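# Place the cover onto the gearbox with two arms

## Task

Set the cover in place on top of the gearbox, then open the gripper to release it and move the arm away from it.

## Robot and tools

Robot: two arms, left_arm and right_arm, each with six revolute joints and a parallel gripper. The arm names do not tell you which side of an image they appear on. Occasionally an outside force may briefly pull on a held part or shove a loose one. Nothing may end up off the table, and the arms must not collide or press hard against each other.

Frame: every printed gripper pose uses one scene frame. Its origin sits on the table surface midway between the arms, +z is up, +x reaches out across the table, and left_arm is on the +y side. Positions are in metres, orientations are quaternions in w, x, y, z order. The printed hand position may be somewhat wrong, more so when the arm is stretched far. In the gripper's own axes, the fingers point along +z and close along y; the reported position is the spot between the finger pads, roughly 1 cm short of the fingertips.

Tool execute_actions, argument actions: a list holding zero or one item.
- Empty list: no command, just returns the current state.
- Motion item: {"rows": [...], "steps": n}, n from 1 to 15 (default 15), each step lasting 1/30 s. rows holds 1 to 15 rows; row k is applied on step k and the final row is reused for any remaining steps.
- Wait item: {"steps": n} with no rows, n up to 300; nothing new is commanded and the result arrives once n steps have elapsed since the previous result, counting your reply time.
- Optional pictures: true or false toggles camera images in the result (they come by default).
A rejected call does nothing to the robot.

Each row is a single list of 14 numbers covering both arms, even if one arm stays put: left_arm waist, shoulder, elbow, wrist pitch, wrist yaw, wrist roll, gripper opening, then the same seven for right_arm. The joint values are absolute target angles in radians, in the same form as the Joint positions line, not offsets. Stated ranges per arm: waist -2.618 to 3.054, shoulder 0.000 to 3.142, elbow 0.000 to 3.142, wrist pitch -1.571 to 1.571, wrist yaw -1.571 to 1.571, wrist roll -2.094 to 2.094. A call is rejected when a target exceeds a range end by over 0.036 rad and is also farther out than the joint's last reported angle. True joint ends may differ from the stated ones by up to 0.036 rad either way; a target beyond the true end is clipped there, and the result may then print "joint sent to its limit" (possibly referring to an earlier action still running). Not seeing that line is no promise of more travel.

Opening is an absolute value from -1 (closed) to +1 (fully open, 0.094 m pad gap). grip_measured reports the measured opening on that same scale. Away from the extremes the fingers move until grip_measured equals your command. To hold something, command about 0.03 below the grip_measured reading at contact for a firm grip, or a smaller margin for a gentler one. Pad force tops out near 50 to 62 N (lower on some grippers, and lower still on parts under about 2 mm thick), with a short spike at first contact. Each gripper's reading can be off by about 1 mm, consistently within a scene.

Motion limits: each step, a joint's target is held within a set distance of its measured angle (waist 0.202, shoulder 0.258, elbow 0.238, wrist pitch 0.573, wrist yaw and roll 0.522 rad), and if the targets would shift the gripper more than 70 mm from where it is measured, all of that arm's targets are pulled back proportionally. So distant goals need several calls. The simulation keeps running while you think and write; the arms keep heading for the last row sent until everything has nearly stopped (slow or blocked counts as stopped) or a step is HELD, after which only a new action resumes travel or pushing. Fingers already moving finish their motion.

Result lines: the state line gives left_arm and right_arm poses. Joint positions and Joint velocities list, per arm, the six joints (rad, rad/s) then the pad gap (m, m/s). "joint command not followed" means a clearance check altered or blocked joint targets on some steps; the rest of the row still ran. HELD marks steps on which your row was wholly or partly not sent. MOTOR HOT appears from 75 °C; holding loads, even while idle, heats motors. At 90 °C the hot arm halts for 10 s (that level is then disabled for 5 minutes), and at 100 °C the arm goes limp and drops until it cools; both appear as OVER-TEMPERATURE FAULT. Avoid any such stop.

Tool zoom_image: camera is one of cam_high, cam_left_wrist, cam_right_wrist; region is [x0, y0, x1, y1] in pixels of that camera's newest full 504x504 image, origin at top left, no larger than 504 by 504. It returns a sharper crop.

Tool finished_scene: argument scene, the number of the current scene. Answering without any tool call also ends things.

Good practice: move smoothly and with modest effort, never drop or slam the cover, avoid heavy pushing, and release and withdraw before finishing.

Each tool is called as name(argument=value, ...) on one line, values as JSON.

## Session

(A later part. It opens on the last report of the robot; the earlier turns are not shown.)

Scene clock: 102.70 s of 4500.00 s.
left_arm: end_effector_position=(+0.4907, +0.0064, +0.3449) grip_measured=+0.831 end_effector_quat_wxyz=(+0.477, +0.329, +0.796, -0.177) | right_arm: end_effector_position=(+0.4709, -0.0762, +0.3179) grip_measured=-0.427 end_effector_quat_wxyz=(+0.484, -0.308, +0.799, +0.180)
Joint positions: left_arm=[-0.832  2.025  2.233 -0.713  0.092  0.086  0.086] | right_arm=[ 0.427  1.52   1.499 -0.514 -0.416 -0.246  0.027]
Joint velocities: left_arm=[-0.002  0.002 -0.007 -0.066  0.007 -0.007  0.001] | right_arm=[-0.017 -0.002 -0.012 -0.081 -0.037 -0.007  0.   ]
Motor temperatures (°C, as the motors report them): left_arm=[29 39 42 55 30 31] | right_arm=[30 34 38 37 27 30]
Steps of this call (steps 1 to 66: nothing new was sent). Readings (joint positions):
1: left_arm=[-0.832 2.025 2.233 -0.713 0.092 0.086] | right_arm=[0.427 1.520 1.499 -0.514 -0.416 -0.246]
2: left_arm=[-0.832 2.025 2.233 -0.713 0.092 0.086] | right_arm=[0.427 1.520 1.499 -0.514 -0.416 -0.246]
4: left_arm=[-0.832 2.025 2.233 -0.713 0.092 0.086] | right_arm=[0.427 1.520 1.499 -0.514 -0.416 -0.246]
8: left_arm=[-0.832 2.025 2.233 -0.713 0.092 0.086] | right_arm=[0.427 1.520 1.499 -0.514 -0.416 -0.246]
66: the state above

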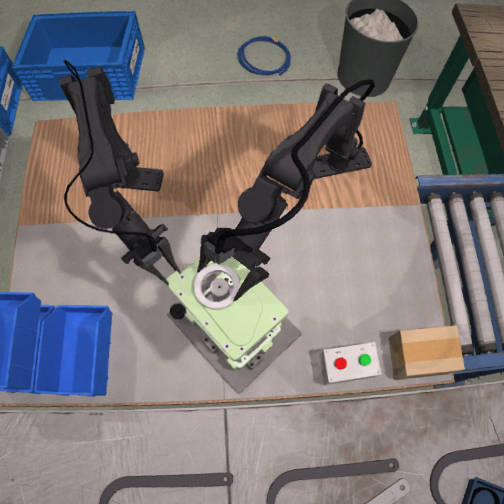

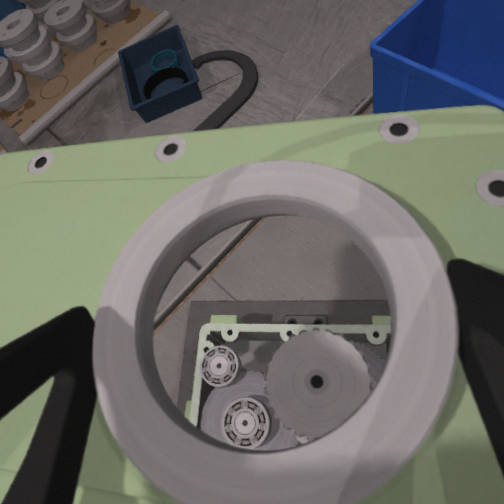

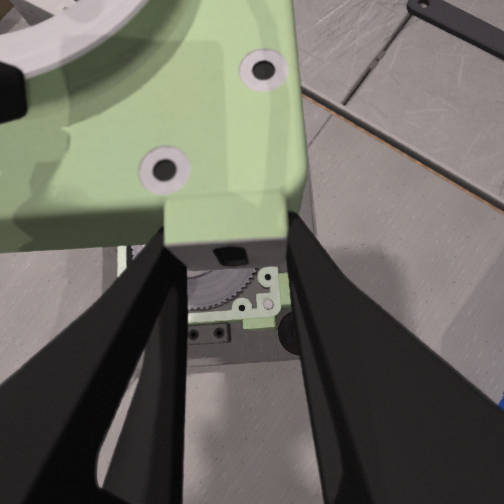

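execute_actions(actions=[{"rows":[[-0.83,1.975,2.255,-0.575,0.085,0.165,0.74,0.418,1.481,1.535,-0.37,-0.465,-0.245,-0.47],[-0.83,1.975,2.255,-0.575,0.085,0.165,0.74,0.418,1.481,1.535,-0.37,-0.465,-0.245,-0.47],[-0.835,1.965,2.215,-0.55,0.085,0.165,0.74,0.416,1.475,1.508,-0.35,-0.465,-0.245,-0.47],[-0.835,1.965,2.215,-0.55,0.085,0.165,0.74,0.416,1.475,1.508,-0.35,-0.465,-0.245,-0.47],[-0.84,1.955,2.175,-0.52,0.085,0.165,0.74,0.414,1.47,1.48,-0.33,-0.465,-0.245,-0.47],[-0.84,1.955,2.175,-0.52,0.085,0.165,0.74,0.414,1.47,1.48,-0.33,-0.465,-0.245,-0.47],[-0.843,1.945,2.138,-0.495,0.085,0.165,0.74,0.412,1.464,1.454,-0.312,-0.465,-0.245,-0.47],[-0.843,1.945,2.138,-0.495,0.085,0.165,0.74,0.412,1.464,1.454,-0.312,-0.465,-0.245,-0.47],[-0.845,1.935,2.10,-0.47,0.085,0.165,0.74,0.41,1.458,1.427,-0.293,-0.465,-0.245,-0.47],[-0.845,1.935,2.10,-0.47,0.085,0.165,0.74,0.41,1.458,1.427,-0.293,-0.465,-0.245,-0.47],[-0.845,1.925,2.063,-0.445,0.085,0.165,0.74,0.41,1.452,1.40,-0.275,-0.465,-0.245,-0.47]],"steps":15}], pictures=false)

execute_actions(actions=[{"steps":20}])

Scene clock: 105.40 s of 4500.00 s.
left_arm: end_effector_position=(+0.4914, +0.0047, +0.3137) grip_measured=+0.831 end_effector_quat_wxyz=(+0.470, +0.329, +0.799, -0.179) | right_arm: end_effector_position=(+0.4715, -0.0780, +0.2865) grip_measured=-0.427 end_effector_quat_wxyz=(+0.477, -0.308, +0.803, +0.181)
Joint positions: left_arm=[-0.833  1.985  2.053 -0.588  0.096  0.082  0.086] | right_arm=[ 0.421  1.512  1.378 -0.42  -0.423 -0.251  0.027]
Joint velocities: left_arm=[ 0.002  0.007 -0.173  0.081  0.037 -0.081 -0.001] | right_arm=[-0.007 -0.002 -0.159 -0.007 -0.022  0.022 -0.   ]
Motor temperatures (°C, as the motors report them): left_arm=[29 40 42 55 30 31] | right_arm=[30 34 38 38 27 30]
Steps of this call (steps 1 to 66: nothing new was sent; steps 67 to 81: all 15 steps of this action). Readings (joint positions):
67: left_arm=[-0.832 2.025 2.233 -0.712 0.092 0.086] | right_arm=[0.427 1.520 1.499 -0.513 -0.416 -0.246]
68: left_arm=[-0.832 2.025 2.233 -0.710 0.092 0.086] | right_arm=[0.426 1.520 1.499 -0.511 -0.417 -0.247]
70: left_arm=[-0.832 2.021 2.221 -0.694 0.092 0.086] | right_arm=[0.424 1.520 1.499 -0.505 -0.417 -0.248]
74: left_arm=[-0.832 2.001 2.159 -0.639 0.090 0.090] | right_arm=[0.421 1.515 1.461 -0.462 -0.422 -0.251]
81: the state above

Scene clock: 106.07 s of 4500.00 s.
left_arm: end_effector_position=(+0.4933, +0.0035, +0.3158) grip_measured=+0.831 end_effector_quat_wxyz=(+0.477, +0.328, +0.796, -0.179) | right_arm: end_effector_position=(+0.4738, -0.0788, +0.2886) grip_measured=-0.427 end_effector_quat_wxyz=(+0.483, -0.307, +0.800, +0.180)
Joint positions: left_arm=[-0.833  1.985  2.048 -0.568  0.094  0.084  0.086] | right_arm=[ 0.418  1.512  1.374 -0.402 -0.424 -0.251  0.027]
Joint velocities: left_arm=[-0.002 -0.007 -0.007 -0.007 -0.007 -0.051 -0.001] | right_arm=[-0.017  0.002 -0.002 -0.022 -0.007  0.051 -0.001]
Motor temperatures (°C, as the motors report them): left_arm=[29 41 42 55 30 31] | right_arm=[30 34 38 38 27 30]
Steps of this call (steps 1 to 20: the robot went on to your last target). Readings (joint positions):
1: left_arm=[-0.833 1.985 2.050 -0.588 0.097 0.080] | right_arm=[0.421 1.512 1.375 -0.420 -0.423 -0.251]
2: left_arm=[-0.833 1.985 2.048 -0.587 0.097 0.079] | right_arm=[0.421 1.512 1.374 -0.420 -0.423 -0.251]
4: left_arm=[-0.833 1.985 2.048 -0.582 0.096 0.079] | right_arm=[0.420 1.512 1.374 -0.414 -0.423 -0.251]
8: left_arm=[-0.833 1.985 2.048 -0.570 0.094 0.082] | right_arm=[0.418 1.512 1.374 -0.404 -0.423 -0.251]
20: the state above

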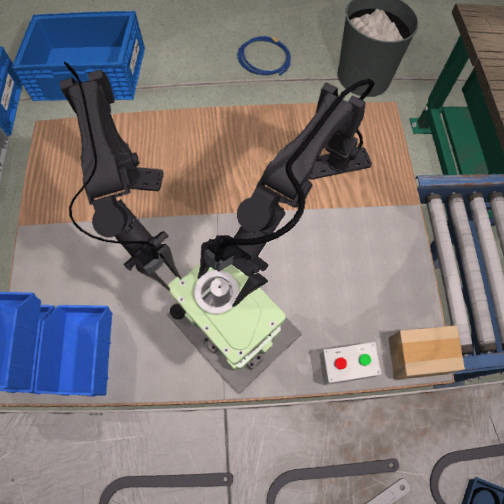

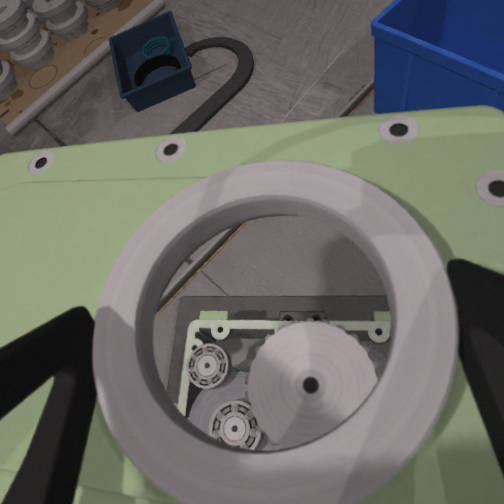

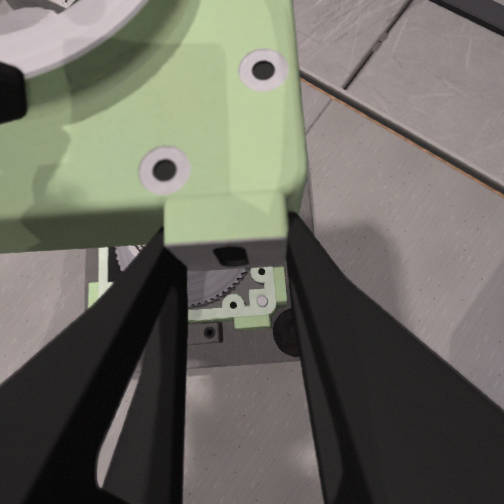

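execute_actions(actions=[{"rows":[[-0.848,1.914,2.047,-0.441,0.085,0.165,0.74,0.416,1.443,1.392,-0.275,-0.465,-0.245,-0.47],[-0.848,1.914,2.047,-0.441,0.085,0.165,0.74,0.416,1.443,1.392,-0.275,-0.465,-0.245,-0.47],[-0.85,1.903,2.031,-0.437,0.085,0.165,0.74,0.422,1.434,1.383,-0.275,-0.465,-0.245,-0.47],[-0.85,1.903,2.031,-0.437,0.085,0.165,0.74,0.422,1.434,1.383,-0.275,-0.465,-0.245,-0.47],[-0.853,1.892,2.015,-0.433,0.085,0.165,0.74,0.428,1.425,1.375,-0.275,-0.465,-0.245,-0.47],[-0.853,1.892,2.015,-0.433,0.085,0.165,0.74,0.428,1.425,1.375,-0.275,-0.465,-0.245,-0.47],[-0.855,1.881,2.0,-0.43,0.085,0.165,0.74,0.432,1.417,1.367,-0.275,-0.465,-0.245,-0.47]],"steps":15}], pictures=false)

execute_actions(actions=[{"steps":12}])

Scene clock: 108.47 s of 4500.00 s.
left_arm: end_effector_position=(+0.4835, +0.0055, +0.3234) grip_measured=+0.831 end_effector_quat_wxyz=(+0.484, +0.328, +0.790, -0.181) | right_arm: end_effector_position=(+0.4641, -0.0772, +0.2963) grip_measured=-0.427 end_effector_quat_wxyz=(+0.492, -0.310, +0.793, +0.181)
Joint positions: left_arm=[-0.843  1.937  1.995 -0.544  0.087  0.082  0.086] | right_arm=[ 0.426  1.472  1.352 -0.397 -0.423 -0.249  0.027]
Joint velocities: left_arm=[-0.012  0.007 -0.007  0.007  0.007  0.037 -0.   ] | right_arm=[ 0.012 -0.012 -0.007  0.022  0.007  0.007  0.   ]
Motor temperatures (°C, as the motors report them): left_arm=[29 42 42 55 30 31] | right_arm=[30 35 37 38 27 30]
Steps of this call (steps 1 to 15: the robot went on to your last target; steps 16 to 57: nothing new was sent; steps 58 to 72: all 15 steps of this action). Readings (joint positions):
58: left_arm=[-0.833 1.984 2.047 -0.567 0.094 0.084] | right_arm=[0.418 1.511 1.374 -0.402 -0.424 -0.251]
59: left_arm=[-0.833 1.982 2.044 -0.565 0.094 0.084] | right_arm=[0.418 1.510 1.374 -0.402 -0.424 -0.251]
61: left_arm=[-0.834 1.973 2.032 -0.556 0.094 0.084] | right_arm=[0.418 1.504 1.370 -0.399 -0.425 -0.251]
65: left_arm=[-0.840 1.949 2.003 -0.545 0.091 0.082] | right_arm=[0.423 1.482 1.355 -0.399 -0.424 -0.251]
72: the state above

Scene clock: 108.87 s of 4500.00 s.
left_arm: end_effector_position=(+0.4835, +0.0055, +0.3234) grip_measured=+0.831 end_effector_quat_wxyz=(+0.484, +0.328, +0.790, -0.181) | right_arm: end_effector_position=(+0.4641, -0.0772, +0.2963) grip_measured=-0.427 end_effector_quat_wxyz=(+0.492, -0.310, +0.793, +0.181)
Joint positions: left_arm=[-0.843  1.937  1.995 -0.544  0.087  0.082  0.086] | right_arm=[ 0.426  1.472  1.352 -0.397 -0.423 -0.249  0.027]
Joint velocities: left_arm=[-0.027  0.002  0.007 -0.007 -0.037 -0.066  0.001] | right_arm=[-0.012  0.002 -0.002  0.051  0.051 -0.022  0.   ]
Motor temperatures (°C, as the motors report them): left_arm=[29 42 41 55 30 31] | right_arm=[30 35 37 38 27 30]
Steps of this call (steps 1 to 12: the robot went on to your last target). Readings (joint positions):
1: left_arm=[-0.843 1.937 1.995 -0.544 0.087 0.082] | right_arm=[0.426 1.472 1.352 -0.397 -0.423 -0.249]
2: left_arm=[-0.843 1.937 1.995 -0.544 0.087 0.082] | right_arm=[0.426 1.472 1.352 -0.397 -0.423 -0.249]
4: left_arm=[-0.843 1.937 1.995 -0.544 0.087 0.082] | right_arm=[0.426 1.472 1.352 -0.397 -0.423 -0.249]
8: left_arm=[-0.843 1.937 1.995 -0.544 0.087 0.082] | right_arm=[0.426 1.472 1.352 -0.397 -0.423 -0.249]
12: the state above

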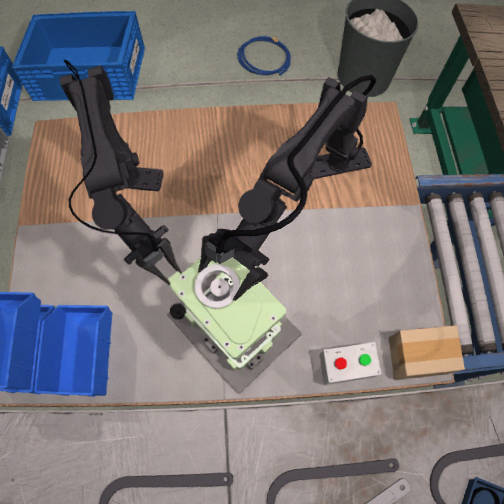

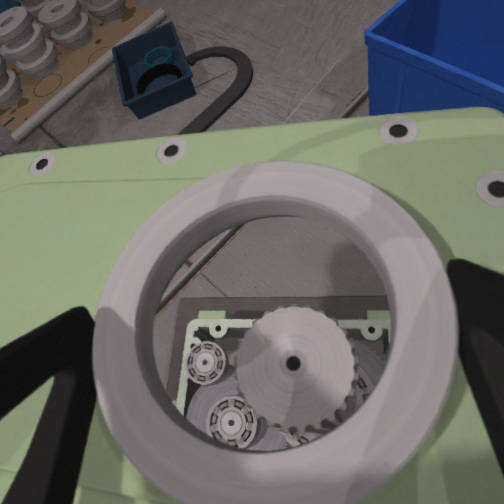

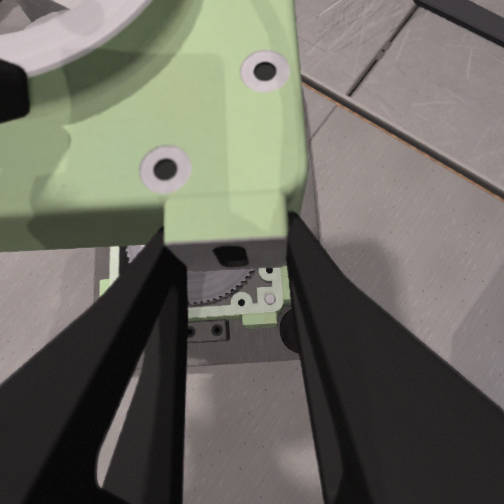

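execute_actions(actions=[{"rows":[[-0.855,1.877,1.975,-0.415,0.085,0.165,0.74,0.432,1.417,1.347,-0.26,-0.465,-0.245,-0.47],[-0.855,1.877,1.975,-0.415,0.085,0.165,0.74,0.432,1.417,1.347,-0.26,-0.465,-0.245,-0.47],[-0.855,1.873,1.95,-0.395,0.085,0.165,0.74,0.432,1.417,1.328,-0.243,-0.465,-0.245,-0.47],[-0.855,1.873,1.95,-0.395,0.085,0.165,0.74,0.432,1.417,1.328,-0.243,-0.465,-0.245,-0.47],[-0.855,1.869,1.925,-0.375,0.085,0.165,0.74,0.432,1.417,1.308,-0.225,-0.465,-0.245,-0.47],[-0.855,1.869,1.925,-0.375,0.085,0.165,0.74,0.432,1.417,1.308,-0.225,-0.465,-0.245,-0.47],[-0.855,1.865,1.90,-0.356,0.085,0.165,0.74,0.432,1.417,1.289,-0.208,-0.465,-0.245,-0.47],[-0.855,1.865,1.90,-0.356,0.085,0.165,0.74,0.432,1.417,1.289,-0.208,-0.465,-0.245,-0.47],[-0.855,1.861,1.875,-0.337,0.085,0.165,0.74,0.432,1.417,1.27,-0.19,-0.465,-0.245,-0.47],[-0.855,1.861,1.875,-0.337,0.085,0.165,0.74,0.432,1.417,1.27,-0.19,-0.465,-0.245,-0.47],[-0.855,1.858,1.851,-0.318,0.085,0.165,0.74,0.432,1.417,1.25,-0.172,-0.465,-0.245,-0.47]],"steps":15}], pictures=false)

execute_actions(actions=[{"steps":15}])

Scene clock: 111.53 s of 4500.00 s.
left_arm: end_effector_position=(+0.4806, +0.0044, +0.2829) grip_measured=+0.831 end_effector_quat_wxyz=(+0.465, +0.329, +0.801, -0.182) | right_arm: end_effector_position=(+0.4601, -0.0781, +0.2565) grip_measured=-0.427 end_effector_quat_wxyz=(+0.472, -0.308, +0.805, +0.183)
Joint positions: left_arm=[-0.846  1.919  1.841 -0.448  0.092  0.071  0.086] | right_arm=[ 0.428  1.47   1.228 -0.32  -0.421 -0.246  0.027]
Joint velocities: left_arm=[-0.007 -0.007 -0.081  0.007  0.037 -0.037  0.001] | right_arm=[-0.007  0.002 -0.061 -0.051  0.022 -0.007  0.   ]
Motor temperatures (°C, as the motors report them): left_arm=[29 43 41 56 30 31] | right_arm=[30 35 37 39 28 30]
Steps of this call (steps 1 to 15: the robot went on to your last target; steps 16 to 65: nothing new was sent; steps 66 to 80: all 15 steps of this action). Readings (joint positions):
66: left_arm=[-0.843 1.936 1.991 -0.540 0.087 0.082] | right_arm=[0.426 1.472 1.349 -0.394 -0.423 -0.249]
67: left_arm=[-0.843 1.934 1.983 -0.533 0.086 0.082] | right_arm=[0.426 1.471 1.344 -0.389 -0.423 -0.249]
69: left_arm=[-0.843 1.929 1.962 -0.518 0.086 0.082] | right_arm=[0.426 1.470 1.329 -0.376 -0.423 -0.249]
73: left_arm=[-0.843 1.923 1.911 -0.487 0.087 0.081] | right_arm=[0.428 1.470 1.288 -0.349 -0.422 -0.249]
80: the state above

Scene clock: 112.03 s of 4500.00 s.
left_arm: end_effector_position=(+0.4822, +0.0044, +0.2866) grip_measured=+0.831 end_effector_quat_wxyz=(+0.473, +0.328, +0.797, -0.181) | right_arm: end_effector_position=(+0.4625, -0.0778, +0.2600) grip_measured=-0.427 end_effector_quat_wxyz=(+0.480, -0.308, +0.801, +0.182)
Joint positions: left_arm=[-0.846  1.917  1.84  -0.434  0.087  0.074  0.086] | right_arm=[ 0.428  1.47   1.227 -0.301 -0.419 -0.246  0.027]
Joint velocities: left_arm=[ 0.007  0.012 -0.012 -0.051 -0.022 -0.007 -0.001] | right_arm=[-0.002 -0.002 -0.002  0.037 -0.022  0.007 -0.   ]
Motor temperatures (°C, as the motors report them): left_arm=[29 44 41 56 30 31] | right_arm=[30 35 37 39 28 30]
Steps of this call (steps 1 to 15: the robot went on to your last target). Readings (joint positions):
1: left_arm=[-0.846 1.919 1.840 -0.447 0.092 0.069] | right_arm=[0.428 1.470 1.227 -0.320 -0.421 -0.246]
2: left_arm=[-0.846 1.919 1.840 -0.446 0.092 0.069] | right_arm=[0.428 1.470 1.227 -0.318 -0.421 -0.246]
4: left_arm=[-0.846 1.919 1.840 -0.440 0.092 0.069] | right_arm=[0.428 1.470 1.227 -0.311 -0.419 -0.246]
8: left_arm=[-0.846 1.917 1.840 -0.435 0.087 0.073] | right_arm=[0.428 1.470 1.227 -0.302 -0.419 -0.246]
15: the state above

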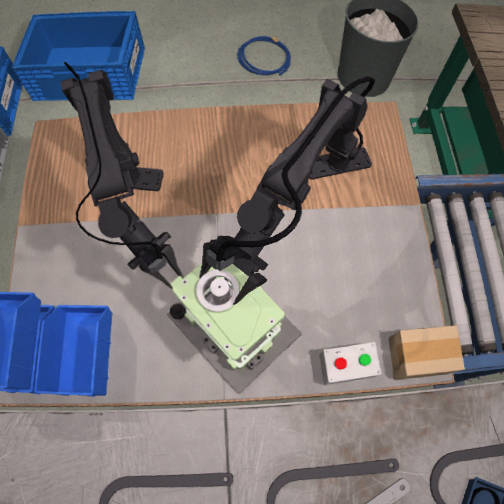

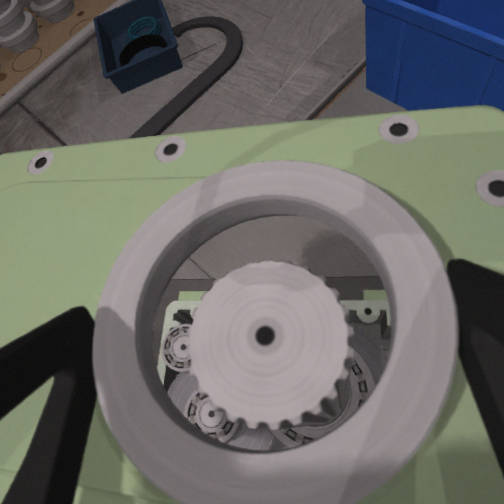

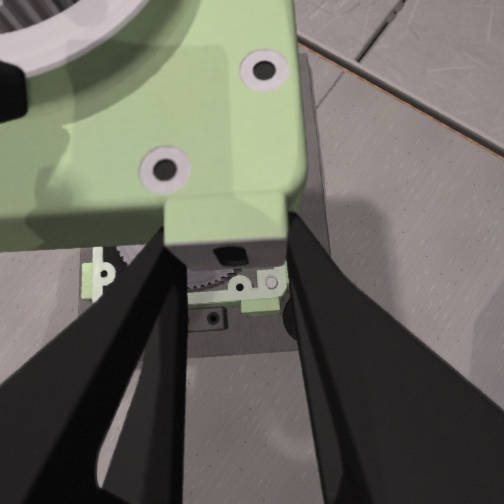

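execute_actions(actions=[{"rows":[[-0.85,1.856,1.822,-0.29,0.085,0.165,0.74,0.432,1.422,1.226,-0.145,-0.465,-0.245,-0.47],[-0.85,1.856,1.822,-0.29,0.085,0.165,0.74,0.432,1.422,1.226,-0.145,-0.465,-0.245,-0.47],[-0.85,1.854,1.792,-0.26,0.085,0.165,0.74,0.432,1.427,1.202,-0.116,-0.465,-0.245,-0.47],[-0.85,1.854,1.792,-0.26,0.085,0.165,0.74,0.432,1.427,1.202,-0.116,-0.465,-0.245,-0.47],[-0.85,1.852,1.762,-0.23,0.085,0.165,0.74,0.432,1.432,1.178,-0.088,-0.465,-0.245,-0.47],[-0.85,1.852,1.762,-0.23,0.085,0.165,0.74,0.432,1.432,1.178,-0.088,-0.465,-0.245,-0.47],[-0.85,1.85,1.732,-0.202,0.085,0.165,0.74,0.432,1.437,1.153,-0.06,-0.465,-0.245,-0.47],[-0.85,1.85,1.732,-0.202,0.085,0.165,0.74,0.432,1.437,1.153,-0.06,-0.465,-0.245,-0.47],[-0.85,1.848,1.702,-0.174,0.085,0.165,0.74,0.432,1.442,1.129,-0.032,-0.465,-0.245,-0.47],[-0.85,1.848,1.702,-0.174,0.085,0.165,0.74,0.432,1.442,1.129,-0.032,-0.465,-0.245,-0.47],[-0.85,1.845,1.673,-0.148,0.085,0.165,0.74,0.432,1.447,1.105,-0.008,-0.465,-0.245,-0.47]],"steps":15}], pictures=false)

execute_actions(actions=[{"steps":15}])

Scene clock: 113.90 s of 4500.00 s.
left_arm: end_effector_position=(+0.4797, +0.0046, +0.2455) grip_measured=+0.831 end_effector_quat_wxyz=(+0.467, +0.329, +0.800, -0.184) | right_arm: end_effector_position=(+0.4595, -0.0779, +0.2190) grip_measured=-0.427 end_effector_quat_wxyz=(+0.473, -0.308, +0.805, +0.183)
Joint positions: left_arm=[-0.846  1.901  1.663 -0.284  0.094  0.069  0.086] | right_arm=[ 0.429  1.478  1.083 -0.165 -0.419 -0.246  0.027]
Joint velocities: left_arm=[-0.007 -0.027 -0.09  -0.022 -0.066  0.007 -0.   ] | right_arm=[ 0.037  0.051 -0.085  0.066  0.022 -0.051 -0.   ]
Motor temperatures (°C, as the motors report them): left_arm=[29 44 40 56 30 31] | right_arm=[30 35 37 39 28 30]
Steps of this call (steps 1 to 15: the robot went on to your last target; steps 16 to 41: nothing new was sent; steps 42 to 56: all 15 steps of this action). Readings (joint positions):
42: left_arm=[-0.846 1.916 1.836 -0.429 0.087 0.074] | right_arm=[0.428 1.470 1.224 -0.296 -0.419 -0.246]
43: left_arm=[-0.846 1.913 1.828 -0.421 0.086 0.076] | right_arm=[0.428 1.470 1.220 -0.290 -0.419 -0.246]
45: left_arm=[-0.846 1.908 1.805 -0.399 0.083 0.078] | right_arm=[0.428 1.470 1.204 -0.269 -0.420 -0.246]
49: left_arm=[-0.846 1.902 1.748 -0.349 0.084 0.079] | right_arm=[0.428 1.470 1.155 -0.221 -0.420 -0.246]
56: the state above

Scene clock: 114.40 s of 4500.00 s.
left_arm: end_effector_position=(+0.4819, +0.0041, +0.2483) grip_measured=+0.831 end_effector_quat_wxyz=(+0.475, +0.329, +0.796, -0.182) | right_arm: end_effector_position=(+0.4623, -0.0778, +0.2218) grip_measured=-0.427 end_effector_quat_wxyz=(+0.482, -0.308, +0.801, +0.180)
Joint positions: left_arm=[-0.846  1.901  1.661 -0.265  0.089  0.076  0.086] | right_arm=[ 0.429  1.479  1.082 -0.143 -0.414 -0.246  0.027]
Joint velocities: left_arm=[-0.012 -0.002 -0.012  0.007  0.022  0.037 -0.001] | right_arm=[-0.012 -0.017 -0.012 -0.037 -0.081  0.022 -0.   ]
Motor temperatures (°C, as the motors report them): left_arm=[29 45 40 56 30 31] | right_arm=[30 35 37 39 28 30]
Steps of this call (steps 1 to 15: the robot went on to your last target). Readings (joint positions):
1: left_arm=[-0.846 1.901 1.661 -0.284 0.094 0.068] | right_arm=[0.429 1.478 1.082 -0.163 -0.419 -0.246]
2: left_arm=[-0.846 1.901 1.661 -0.282 0.094 0.068] | right_arm=[0.429 1.479 1.082 -0.161 -0.419 -0.246]
4: left_arm=[-0.846 1.901 1.661 -0.276 0.092 0.069] | right_arm=[0.429 1.479 1.082 -0.153 -0.418 -0.246]
8: left_arm=[-0.846 1.901 1.661 -0.267 0.089 0.074] | right_arm=[0.429 1.479 1.082 -0.145 -0.414 -0.246]
15: the state above

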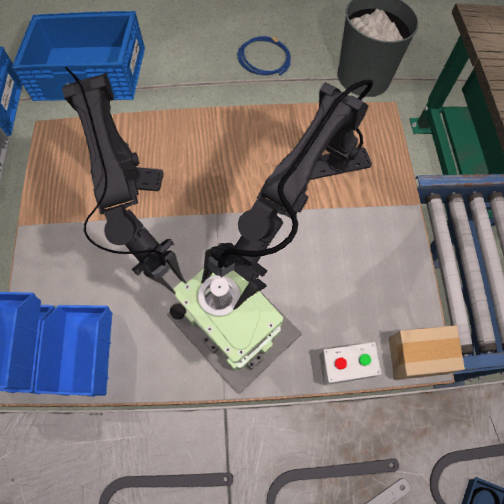

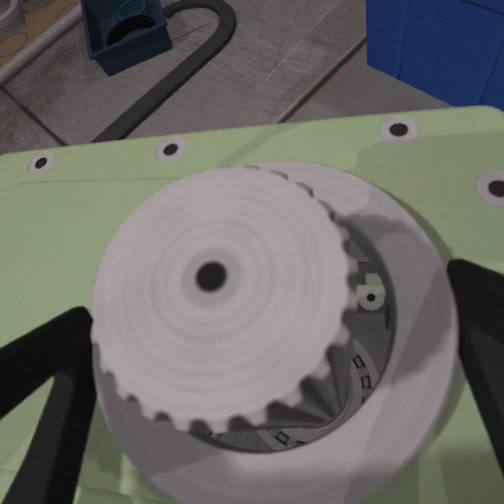

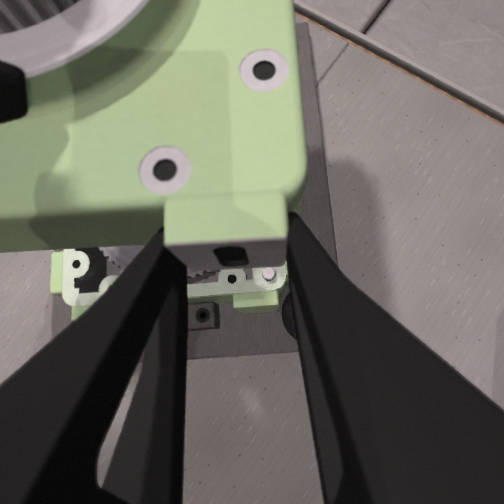

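execute_actions(actions=[{"rows":[[-0.85,1.853,1.649,-0.122,0.085,0.165,0.74,0.432,1.454,1.084,0.02,-0.465,-0.245,-0.47],[-0.85,1.853,1.649,-0.122,0.085,0.165,0.74,0.432,1.454,1.084,0.02,-0.465,-0.245,-0.47],[-0.85,1.86,1.625,-0.095,0.085,0.165,0.74,0.432,1.461,1.062,0.05,-0.465,-0.245,-0.47],[-0.85,1.86,1.625,-0.095,0.085,0.165,0.74,0.432,1.461,1.062,0.05,-0.465,-0.245,-0.47],[-0.85,1.865,1.60,-0.068,0.085,0.165,0.74,0.432,1.468,1.041,0.078,-0.465,-0.245,-0.47],[-0.85,1.865,1.60,-0.068,0.085,0.165,0.74,0.432,1.468,1.041,0.078,-0.465,-0.245,-0.47],[-0.85,1.87,1.577,-0.042,0.085,0.165,0.74,0.432,1.475,1.02,0.106,-0.465,-0.245,-0.47],[-0.85,1.87,1.577,-0.042,0.085,0.165,0.74,0.432,1.475,1.02,0.106,-0.465,-0.245,-0.47],[-0.85,1.874,1.553,-0.017,0.085,0.165,0.74,0.432,1.483,0.998,0.134,-0.465,-0.245,-0.47],[-0.85,1.874,1.553,-0.017,0.085,0.165,0.74,0.432,1.483,0.998,0.134,-0.465,-0.245,-0.47],[-0.85,1.878,1.53,0.006,0.085,0.165,0.74,0.432,1.49,0.977,0.16,-0.465,-0.245,-0.47]],"steps":15}], pictures=false)

execute_actions(actions=[{"steps":15}])

Scene clock: 116.63 s of 4500.00 s.
left_arm: end_effector_position=(+0.4805, +0.0049, +0.2064) grip_measured=+0.831 end_effector_quat_wxyz=(+0.469, +0.329, +0.800, -0.181) | right_arm: end_effector_position=(+0.4607, -0.0773, +0.1796) grip_measured=-0.427 end_effector_quat_wxyz=(+0.474, -0.308, +0.804, +0.183)
Joint positions: left_arm=[-0.846  1.913  1.522 -0.129  0.09   0.072  0.086] | right_arm=[ 0.429  1.519  0.958  0.004 -0.419 -0.246  0.027]
Joint velocities: left_arm=[ 0.027  0.061 -0.076 -0.007  0.022 -0.125 -0.   ] | right_arm=[ 0.007  0.09  -0.071  0.037 -0.007  0.007  0.001]
Motor temperatures (°C, as the motors report them): left_arm=[29 45 40 56 30 31] | right_arm=[30 35 37 40 28 30]
Steps of this call (steps 1 to 15: the robot went on to your last target; steps 16 to 52: nothing new was sent; steps 53 to 67: all 15 steps of this action). Readings (joint positions):
53: left_arm=[-0.846 1.901 1.657 -0.261 0.089 0.076] | right_arm=[0.429 1.479 1.079 -0.139 -0.414 -0.246]
54: left_arm=[-0.846 1.900 1.653 -0.255 0.088 0.077] | right_arm=[0.429 1.479 1.075 -0.132 -0.413 -0.246]
56: left_arm=[-0.846 1.900 1.638 -0.234 0.088 0.079] | right_arm=[0.429 1.479 1.061 -0.111 -0.411 -0.246]
60: left_arm=[-0.846 1.900 1.589 -0.187 0.088 0.081] | right_arm=[0.429 1.489 1.019 -0.063 -0.411 -0.246]
67: the state above

Scene clock: 117.13 s of 4500.00 s.
left_arm: end_effector_position=(+0.4824, +0.0042, +0.2070) grip_measured=+0.831 end_effector_quat_wxyz=(+0.474, +0.329, +0.797, -0.181) | right_arm: end_effector_position=(+0.4631, -0.0776, +0.1805) grip_measured=-0.427 end_effector_quat_wxyz=(+0.480, -0.308, +0.801, +0.180)
Joint positions: left_arm=[-0.846  1.916  1.519 -0.112  0.087  0.076  0.086] | right_arm=[ 0.429  1.522  0.955  0.023 -0.414 -0.246  0.027]
Joint velocities: left_arm=[-0.027 -0.007  0.017  0.081 -0.022  0.022  0.   ] | right_arm=[-0.007  0.012  0.017  0.051 -0.007 -0.022 -0.001]
Motor temperatures (°C, as the motors report them): left_arm=[29 45 40 56 30 31] | right_arm=[30 35 37 40 28 30]
Steps of this call (steps 1 to 15: the robot went on to your last target). Readings (joint positions):
1: left_arm=[-0.846 1.915 1.520 -0.128 0.091 0.071] | right_arm=[0.429 1.521 0.956 0.006 -0.419 -0.246]
2: left_arm=[-0.846 1.916 1.519 -0.126 0.091 0.071] | right_arm=[0.429 1.522 0.955 0.008 -0.419 -0.246]
4: left_arm=[-0.846 1.916 1.519 -0.123 0.091 0.071] | right_arm=[0.429 1.522 0.955 0.012 -0.419 -0.246]
8: left_arm=[-0.846 1.916 1.519 -0.113 0.087 0.074] | right_arm=[0.429 1.522 0.955 0.022 -0.414 -0.246]
15: the state above

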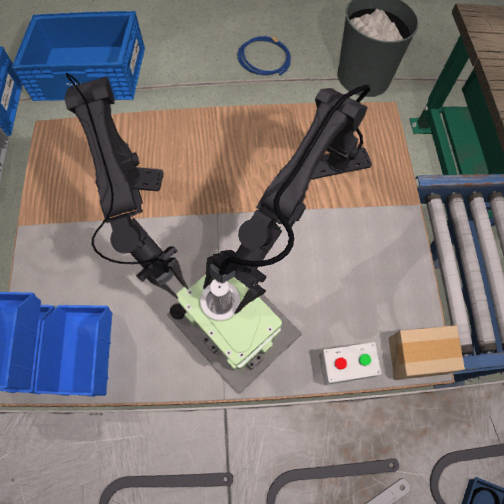

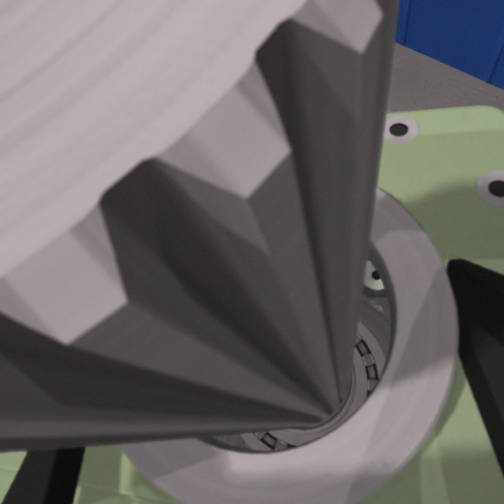

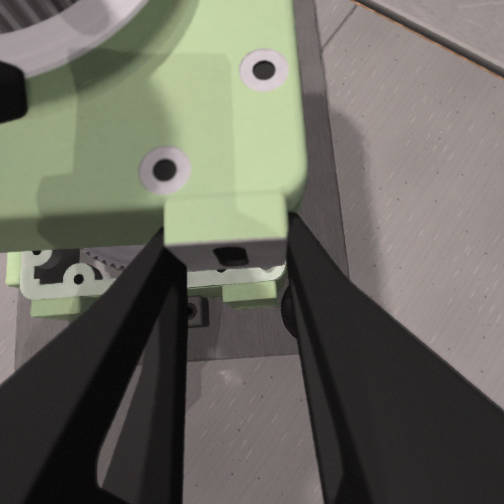

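execute_actions(actions=[{"rows":[[-0.85,1.883,1.511,0.032,0.085,0.165,0.74,0.432,1.501,0.959,0.192,-0.465,-0.245,-0.47],[-0.85,1.883,1.511,0.032,0.085,0.165,0.74,0.432,1.501,0.959,0.192,-0.465,-0.245,-0.47],[-0.85,1.888,1.492,0.058,0.085,0.165,0.74,0.432,1.512,0.941,0.222,-0.465,-0.245,-0.47],[-0.85,1.888,1.492,0.058,0.085,0.165,0.74,0.432,1.512,0.941,0.222,-0.465,-0.245,-0.47],[-0.85,1.893,1.472,0.084,0.085,0.165,0.74,0.432,1.523,0.923,0.252,-0.465,-0.245,-0.47],[-0.85,1.893,1.472,0.084,0.085,0.165,0.74,0.432,1.523,0.923,0.252,-0.465,-0.245,-0.47],[-0.85,1.899,1.453,0.109,0.085,0.165,0.74,0.432,1.535,0.905,0.282,-0.465,-0.245,-0.47],[-0.85,1.899,1.453,0.109,0.085,0.165,0.74,0.432,1.535,0.905,0.282,-0.465,-0.245,-0.47],[-0.85,1.905,1.434,0.134,0.085,0.165,0.74,0.432,1.546,0.888,0.312,-0.465,-0.245,-0.47],[-0.85,1.905,1.434,0.134,0.085,0.165,0.74,0.432,1.546,0.888,0.312,-0.465,-0.245,-0.47],[-0.85,1.911,1.415,0.158,0.085,0.165,0.74,0.432,1.558,0.87,0.342,-0.465,-0.245,-0.47]],"steps":15}], pictures=false)

execute_actions(actions=[{"steps":15}])

Scene clock: 118.63 s of 4500.00 s.
left_arm: end_effector_position=(+0.4863, +0.0052, +0.2000) grip_measured=+0.831 end_effector_quat_wxyz=(+0.508, +0.334, +0.775, -0.172) | right_arm: end_effector_position=(+0.4685, -0.0762, +0.1707) grip_measured=-0.427 end_effector_quat_wxyz=(+0.514, -0.307, +0.781, +0.181)
Joint positions: left_arm=[-0.846  1.912  1.425  0.047  0.069  0.113  0.086] | right_arm=[ 0.427  1.551  0.869  0.22  -0.421 -0.238  0.027]
Joint velocities: left_arm=[ 0.007 -0.027 -0.056  0.022  0.007  0.051 -0.001] | right_arm=[-0.017  0.012 -0.051  0.11  -0.022  0.037 -0.   ]
Motor temperatures (°C, as the motors report them): left_arm=[29 45 40 56 30 31] | right_arm=[30 35 37 40 28 30]
Steps of this call (steps 1 to 15: the robot went on to your last target; steps 16 to 30: nothing new was sent; steps 31 to 45: all 15 steps of this action). Readings (joint positions):
31: left_arm=[-0.846 1.916 1.517 -0.108 0.087 0.076] | right_arm=[0.429 1.522 0.953 0.028 -0.414 -0.246]
32: left_arm=[-0.846 1.916 1.514 -0.102 0.087 0.077] | right_arm=[0.429 1.522 0.950 0.035 -0.413 -0.246]
34: left_arm=[-0.846 1.916 1.501 -0.083 0.086 0.079] | right_arm=[0.429 1.525 0.938 0.056 -0.412 -0.246]
38: left_arm=[-0.846 1.916 1.467 -0.029 0.079 0.093] | right_arm=[0.429 1.538 0.909 0.121 -0.415 -0.243]
45: the state above

Scene clock: 119.13 s of 4500.00 s.
left_arm: end_effector_position=(+0.4863, +0.0052, +0.1999) grip_measured=+0.831 end_effector_quat_wxyz=(+0.509, +0.334, +0.775, -0.171) | right_arm: end_effector_position=(+0.4685, -0.0761, +0.1703) grip_measured=-0.427 end_effector_quat_wxyz=(+0.515, -0.307, +0.780, +0.181)
Joint positions: left_arm=[-0.846  1.911  1.421  0.053  0.069  0.114  0.086] | right_arm=[ 0.426  1.552  0.864  0.23  -0.423 -0.236  0.027]
Joint velocities: left_arm=[-0.002  0.012 -0.007 -0.051 -0.037 -0.007 -0.001] | right_arm=[-0.012 -0.007 -0.012 -0.007 -0.081 -0.007  0.   ]
Motor temperatures (°C, as the motors report them): left_arm=[29 45 40 56 30 31] | right_arm=[30 35 37 40 28 30]
Steps of this call (steps 1 to 15: the robot went on to your last target). Readings (joint positions):
1: left_arm=[-0.846 1.912 1.424 0.049 0.069 0.113] | right_arm=[0.426 1.551 0.867 0.223 -0.422 -0.237]
2: left_arm=[-0.846 1.911 1.423 0.050 0.069 0.114] | right_arm=[0.426 1.552 0.866 0.225 -0.422 -0.237]
4: left_arm=[-0.846 1.911 1.422 0.052 0.069 0.114] | right_arm=[0.426 1.552 0.865 0.228 -0.422 -0.236]
8: left_arm=[-0.846 1.911 1.421 0.052 0.069 0.114] | right_arm=[0.426 1.552 0.864 0.229 -0.423 -0.236]
15: the state above
All arms were judged still, so your last target was given up. Only a new action makes them travel on or press farther. Fingers that are still opening or closing keep moving.

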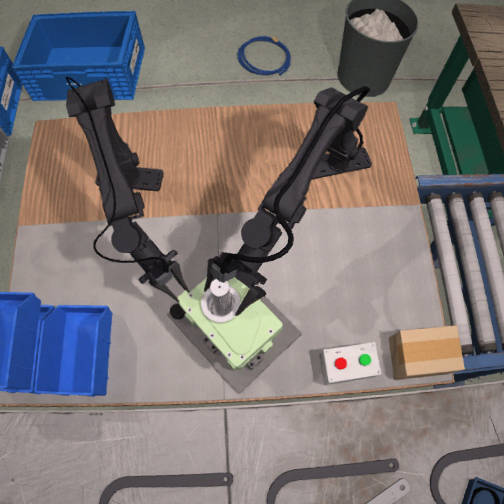

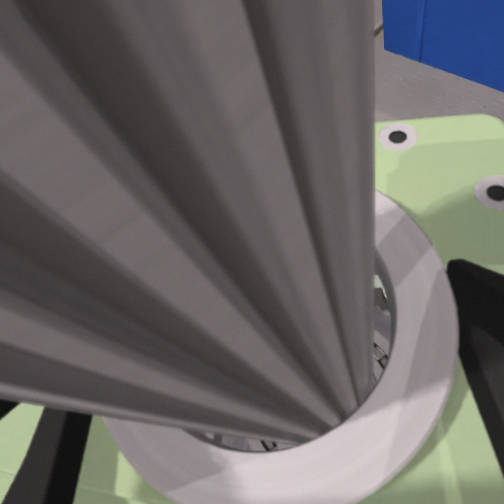

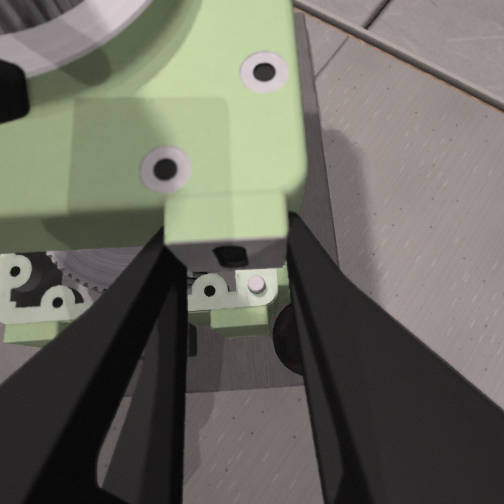

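execute_actions(actions=[{"rows":[[-0.85,1.90,1.45,0.13,0.085,0.165,0.74,0.432,1.535,0.90,0.30,-0.465,-0.245,-0.47],[-0.85,1.90,1.45,0.13,0.085,0.165,0.74,0.432,1.535,0.90,0.30,-0.465,-0.245,-0.47],[-0.85,1.89,1.49,0.10,0.085,0.165,0.74,0.432,1.51,0.935,0.25,-0.465,-0.245,-0.47],[-0.85,1.89,1.49,0.10,0.085,0.165,0.74,0.432,1.51,0.935,0.25,-0.465,-0.245,-0.47],[-0.85,1.88,1.53,0.07,0.085,0.165,0.74,0.432,1.49,0.97,0.20,-0.465,-0.245,-0.47],[-0.85,1.88,1.53,0.07,0.085,0.165,0.74,0.432,1.49,0.97,0.20,-0.465,-0.245,-0.47],[-0.85,1.875,1.565,0.04,0.085,0.165,0.74,0.432,1.47,1.0,0.16,-0.465,-0.245,-0.47],[-0.85,1.875,1.565,0.04,0.085,0.165,0.80,0.432,1.47,1.0,0.16,-0.465,-0.245,-0.47]],"steps":15}], pictures=false)

execute_actions(actions=[{"rows":[[-0.85,1.868,1.53,0.075,0.085,0.165,0.81,0.432,1.47,1.0,0.16,-0.465,-0.245,-0.47],[-0.85,1.864,1.51,0.10,0.085,0.165,0.81,0.432,1.47,1.0,0.16,-0.465,-0.245,-0.47],[-0.85,1.86,1.49,0.125,0.085,0.165,0.81,0.432,1.47,1.0,0.16,-0.465,-0.245,-0.47],[-0.85,1.856,1.47,0.15,0.085,0.165,0.81,0.432,1.47,1.0,0.16,-0.465,-0.245,-0.47],[-0.85,1.852,1.452,0.175,0.085,0.165,0.81,0.432,1.47,1.0,0.16,-0.465,-0.245,-0.47],[-0.85,1.848,1.435,0.20,0.085,0.165,0.81,0.432,1.47,1.0,0.16,-0.465,-0.245,-0.47],[-0.85,1.844,1.418,0.225,0.085,0.165,0.81,0.432,1.47,1.0,0.16,-0.465,-0.245,-0.47],[-0.85,1.84,1.40,0.25,0.085,0.165,0.81,0.432,1.47,1.0,0.16,-0.465,-0.245,-0.47],[-0.85,1.836,1.385,0.275,0.085,0.165,0.81,0.432,1.47,1.0,0.16,-0.465,-0.245,-0.47],[-0.85,1.832,1.37,0.295,0.085,0.165,0.81,0.432,1.47,1.0,0.16,-0.465,-0.245,-0.47],[-0.85,1.828,1.358,0.31,0.085,0.165,0.81,0.432,1.47,1.0,0.16,-0.465,-0.245,-0.47]],"steps":15}], pictures=false)

execute_actions(actions=[{"steps":15}])

Scene clock: 123.63 s of 4500.00 s.
left_arm: end_effector_position=(+0.4858, +0.0032, +0.2114) grip_measured=+0.831 end_effector_quat_wxyz=(+0.491, +0.333, +0.785, -0.176) | right_arm: end_effector_position=(+0.4666, -0.0783, +0.1821) grip_measured=-0.427 end_effector_quat_wxyz=(+0.495, -0.307, +0.793, +0.177)
Joint positions: left_arm=[-0.846  1.915  1.505 -0.065  0.079  0.098  0.086] | right_arm=[ 0.426  1.525  0.935  0.081 -0.413 -0.245  0.027]
Joint velocities: left_arm=[ 0.007  0.012  0.007 -0.095 -0.11  -0.007 -0.   ] | right_arm=[-0.007 -0.017 -0.007  0.022  0.051  0.051 -0.   ]
Motor temperatures (°C, as the motors report them): left_arm=[29 44 39 57 30 31] | right_arm=[30 34 36 41 28 30]
Steps of this call (steps 1 to 90: nothing new was sent; then 1.00 s passed at rest; steps 91 to 105: all 15 steps of this action). Readings (joint positions):
91: left_arm=[-0.846 1.911 1.421 0.053 0.069 0.114] | right_arm=[0.426 1.552 0.864 0.229 -0.423 -0.236]
92: left_arm=[-0.846 1.911 1.421 0.053 0.069 0.115] | right_arm=[0.426 1.552 0.864 0.229 -0.423 -0.236]
94: left_arm=[-0.846 1.910 1.429 0.041 0.069 0.116] | right_arm=[0.426 1.551 0.871 0.215 -0.423 -0.237]
98: left_arm=[-0.846 1.915 1.478 -0.030 0.070 0.106] | right_arm=[0.426 1.542 0.914 0.132 -0.420 -0.240]
105: the state above

Scene clock: 124.13 s of 4500.00 s.
left_arm: end_effector_position=(+0.4814, +0.0052, +0.2051) grip_measured=+0.831 end_effector_quat_wxyz=(+0.527, +0.319, +0.764, -0.194) | right_arm: end_effector_position=(+0.4636, -0.0780, +0.1777) grip_measured=-0.427 end_effector_quat_wxyz=(+0.486, -0.312, +0.797, +0.177)
Joint positions: left_arm=[-0.846  1.886  1.353  0.153  0.086  0.076  0.086] | right_arm=[ 0.428  1.525  0.936  0.056 -0.415 -0.256  0.027]
Joint velocities: left_arm=[-0.007  0.002 -0.051  0.139  0.037  0.022 -0.   ] | right_arm=[ 0.022 -0.017 -0.012  0.037  0.022 -0.037 -0.001]
Motor temperatures (°C, as the motors report them): left_arm=[29 44 39 57 30 31] | right_arm=[30 34 36 41 28 30]
Steps of this call (steps 1 to 15: all 15 steps of this action). Readings (joint positions):
1: left_arm=[-0.846 1.915 1.505 -0.065 0.079 0.098] | right_arm=[0.426 1.525 0.935 0.080 -0.413 -0.245]
2: left_arm=[-0.846 1.915 1.505 -0.064 0.080 0.098] | right_arm=[0.426 1.525 0.935 0.079 -0.413 -0.245]
4: left_arm=[-0.846 1.912 1.489 -0.042 0.080 0.098] | right_arm=[0.426 1.525 0.936 0.079 -0.412 -0.245]
8: left_arm=[-0.846 1.899 1.426 0.043 0.083 0.089] | right_arm=[0.426 1.525 0.936 0.068 -0.413 -0.250]
15: the state above

Scene clock: 124.63 s of 4500.00 s.
left_arm: end_effector_position=(+0.4815, +0.0051, +0.2053) grip_measured=+0.831 end_effector_quat_wxyz=(+0.529, +0.318, +0.762, -0.195) | right_arm: end_effector_position=(+0.4637, -0.0782, +0.1777) grip_measured=-0.427 end_effector_quat_wxyz=(+0.486, -0.311, +0.797, +0.177)
Joint positions: left_arm=[-0.846  1.886  1.349  0.162  0.086  0.076  0.086] | right_arm=[ 0.428  1.525  0.936  0.057 -0.414 -0.256  0.027]
Joint velocities: left_arm=[ 0.002 -0.007 -0.012 -0.022 -0.007  0.037 -0.001] | right_arm=[-0.002  0.007 -0.012 -0.022 -0.051 -0.037  0.001]
Motor temperatures (°C, as the motors report them): left_arm=[29 45 39 57 30 31] | right_arm=[30 35 36 41 28 30]
Steps of this call (steps 1 to 15: the robot went on to your last target). Readings (joint positions):
1: left_arm=[-0.846 1.886 1.352 0.156 0.086 0.076] | right_arm=[0.428 1.525 0.936 0.056 -0.414 -0.256]
2: left_arm=[-0.846 1.886 1.351 0.158 0.086 0.076] | right_arm=[0.428 1.525 0.936 0.057 -0.414 -0.256]
4: left_arm=[-0.846 1.886 1.350 0.160 0.086 0.076] | right_arm=[0.428 1.525 0.936 0.057 -0.414 -0.256]
8: left_arm=[-0.846 1.886 1.349 0.162 0.086 0.076] | right_arm=[0.428 1.525 0.936 0.057 -0.414 -0.256]
15: the state above
All arms were judged still, so your last target was given up. Only a new action makes them travel on or press farther. Fingers that are still opening or closing keep moving.

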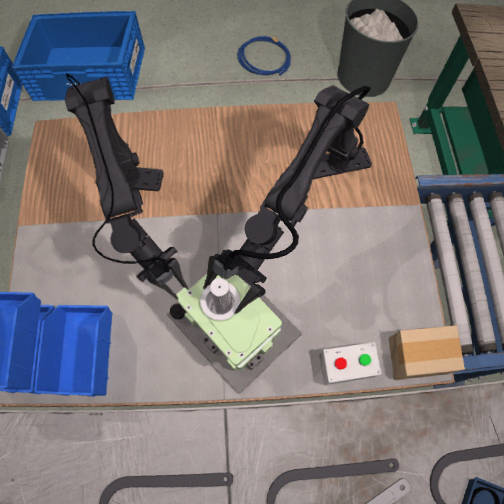

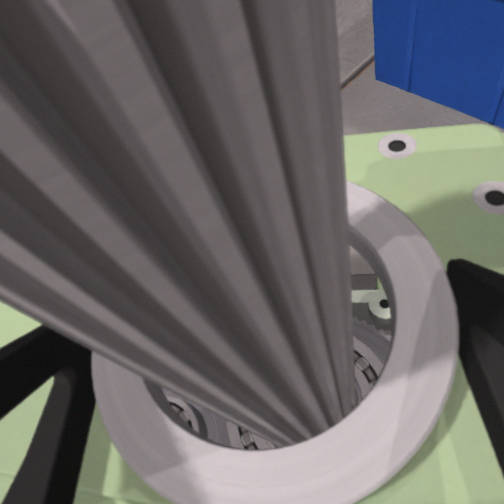

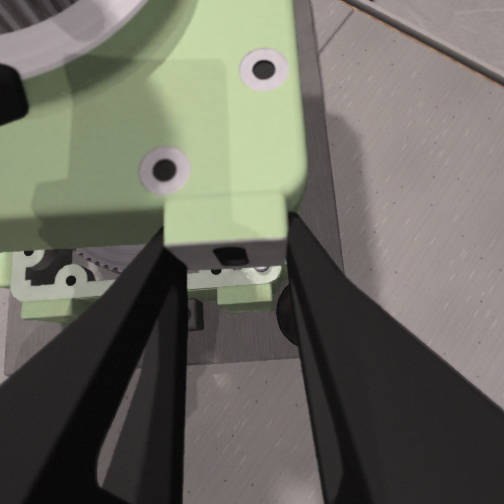

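execute_actions(actions=[{"rows":[[-0.85,1.83,1.348,0.335,0.085,0.163,0.81,0.432,1.47,1.0,0.16,-0.465,-0.245,-0.47],[-0.85,1.833,1.337,0.36,0.085,0.161,0.81,0.432,1.47,1.0,0.16,-0.465,-0.245,-0.47],[-0.85,1.836,1.326,0.385,0.085,0.159,0.81,0.432,1.47,1.0,0.16,-0.465,-0.245,-0.47],[-0.85,1.839,1.315,0.41,0.085,0.157,0.81,0.432,1.47,1.0,0.16,-0.465,-0.245,-0.47],[-0.85,1.842,1.304,0.435,0.085,0.155,0.81,0.432,1.47,1.0,0.16,-0.465,-0.245,-0.47],[-0.85,1.845,1.293,0.46,0.085,0.153,0.81,0.432,1.47,1.0,0.16,-0.465,-0.245,-0.47],[-0.85,1.848,1.282,0.485,0.085,0.151,0.81,0.432,1.47,1.0,0.16,-0.465,-0.245,-0.47],[-0.85,1.851,1.271,0.51,0.085,0.15,0.81,0.432,1.47,1.0,0.16,-0.465,-0.245,-0.47],[-0.85,1.853,1.26,0.535,0.085,0.15,0.81,0.432,1.47,1.0,0.16,-0.465,-0.245,-0.47],[-0.85,1.855,1.25,0.555,0.085,0.15,0.81,0.432,1.47,1.0,0.16,-0.465,-0.245,-0.47]],"steps":15}], pictures=false)

execute_actions(actions=[{"steps":12}])

Scene clock: 126.40 s of 4500.00 s.
left_arm: end_effector_position=(+0.4802, +0.0065, +0.2009) grip_measured=+0.831 end_effector_quat_wxyz=(+0.562, +0.301, +0.741, -0.210) | right_arm: end_effector_position=(+0.4650, -0.0789, +0.1777) grip_measured=-0.427 end_effector_quat_wxyz=(+0.492, -0.330, +0.790, +0.158)
Joint positions: left_arm=[-0.846  1.886  1.243  0.357  0.084  0.053  0.086] | right_arm=[ 0.432  1.525  0.936  0.06  -0.397 -0.309  0.027]
Joint velocities: left_arm=[-0.007  0.007 -0.027  0.051 -0.022  0.037  0.003] | right_arm=[ 0.007  0.017 -0.002  0.022  0.051 -0.095 -0.   ]
Motor temperatures (°C, as the motors report them): left_arm=[29 45 39 58 30 31] | right_arm=[30 35 37 41 28 31]
Steps of this call (steps 1 to 38: nothing new was sent; steps 39 to 53: all 15 steps of this action). Readings (joint positions):
39: left_arm=[-0.846 1.886 1.348 0.164 0.086 0.076] | right_arm=[0.428 1.525 0.936 0.057 -0.414 -0.256]
40: left_arm=[-0.846 1.886 1.343 0.173 0.086 0.076] | right_arm=[0.428 1.525 0.936 0.057 -0.413 -0.257]
42: left_arm=[-0.846 1.886 1.327 0.202 0.086 0.076] | right_arm=[0.428 1.525 0.936 0.058 -0.411 -0.262]
46: left_arm=[-0.846 1.886 1.286 0.277 0.086 0.065] | right_arm=[0.428 1.525 0.936 0.058 -0.406 -0.282]
53: the state above

Scene clock: 126.80 s of 4500.00 s.
left_arm: end_effector_position=(+0.4807, +0.0066, +0.2024) grip_measured=+0.831 end_effector_quat_wxyz=(+0.565, +0.300, +0.739, -0.210) | right_arm: end_effector_position=(+0.4660, -0.0789, +0.1791) grip_measured=-0.427 end_effector_quat_wxyz=(+0.496, -0.332, +0.787, +0.155)
Joint positions: left_arm=[-0.846  1.886  1.241  0.366  0.082  0.053  0.086] | right_arm=[ 0.432  1.525  0.936  0.067 -0.396 -0.314  0.027]
Joint velocities: left_arm=[ 0.007  0.007 -0.007  0.022 -0.051 -0.022 -0.001] | right_arm=[-0.002 -0.007 -0.007 -0.007 -0.007  0.022 -0.001]
Motor temperatures (°C, as the motors report them): left_arm=[29 45 39 58 30 31] | right_arm=[30 35 37 41 28 31]
Steps of this call (steps 1 to 12: the robot went on to your last target). Readings (joint positions):
1: left_arm=[-0.846 1.886 1.242 0.359 0.084 0.053] | right_arm=[0.432 1.525 0.936 0.061 -0.396 -0.310]
2: left_arm=[-0.846 1.886 1.242 0.361 0.083 0.053] | right_arm=[0.432 1.525 0.936 0.063 -0.396 -0.311]
4: left_arm=[-0.846 1.886 1.242 0.363 0.082 0.053] | right_arm=[0.432 1.525 0.936 0.065 -0.396 -0.312]
8: left_arm=[-0.846 1.886 1.242 0.366 0.082 0.053] | right_arm=[0.432 1.525 0.936 0.067 -0.396 -0.314]
12: the state above

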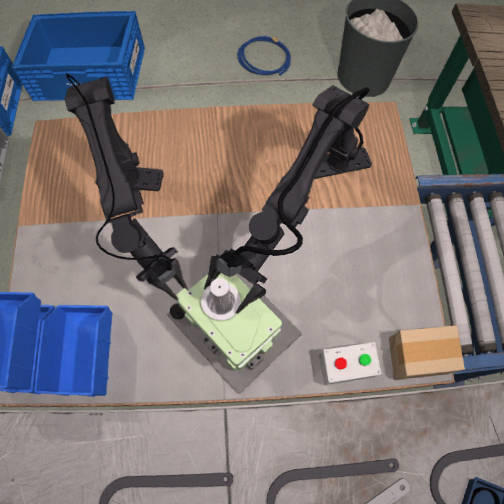

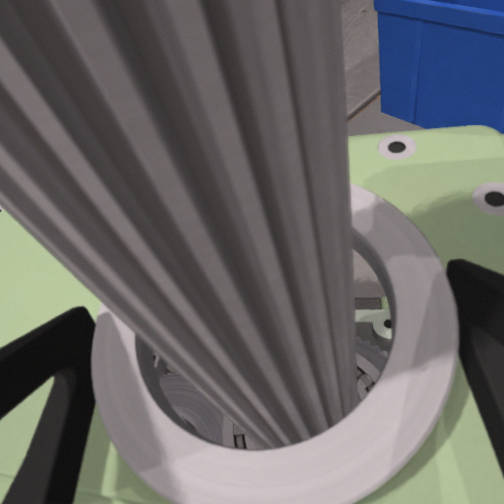

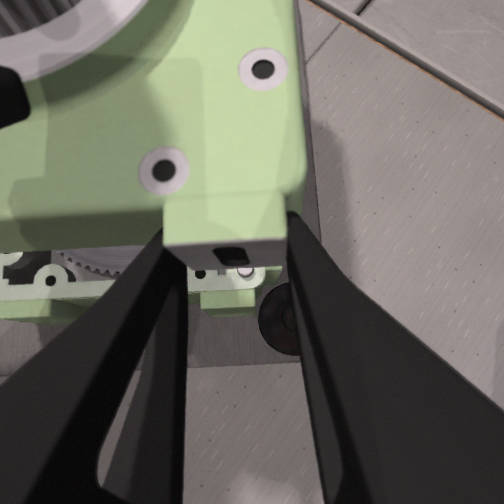

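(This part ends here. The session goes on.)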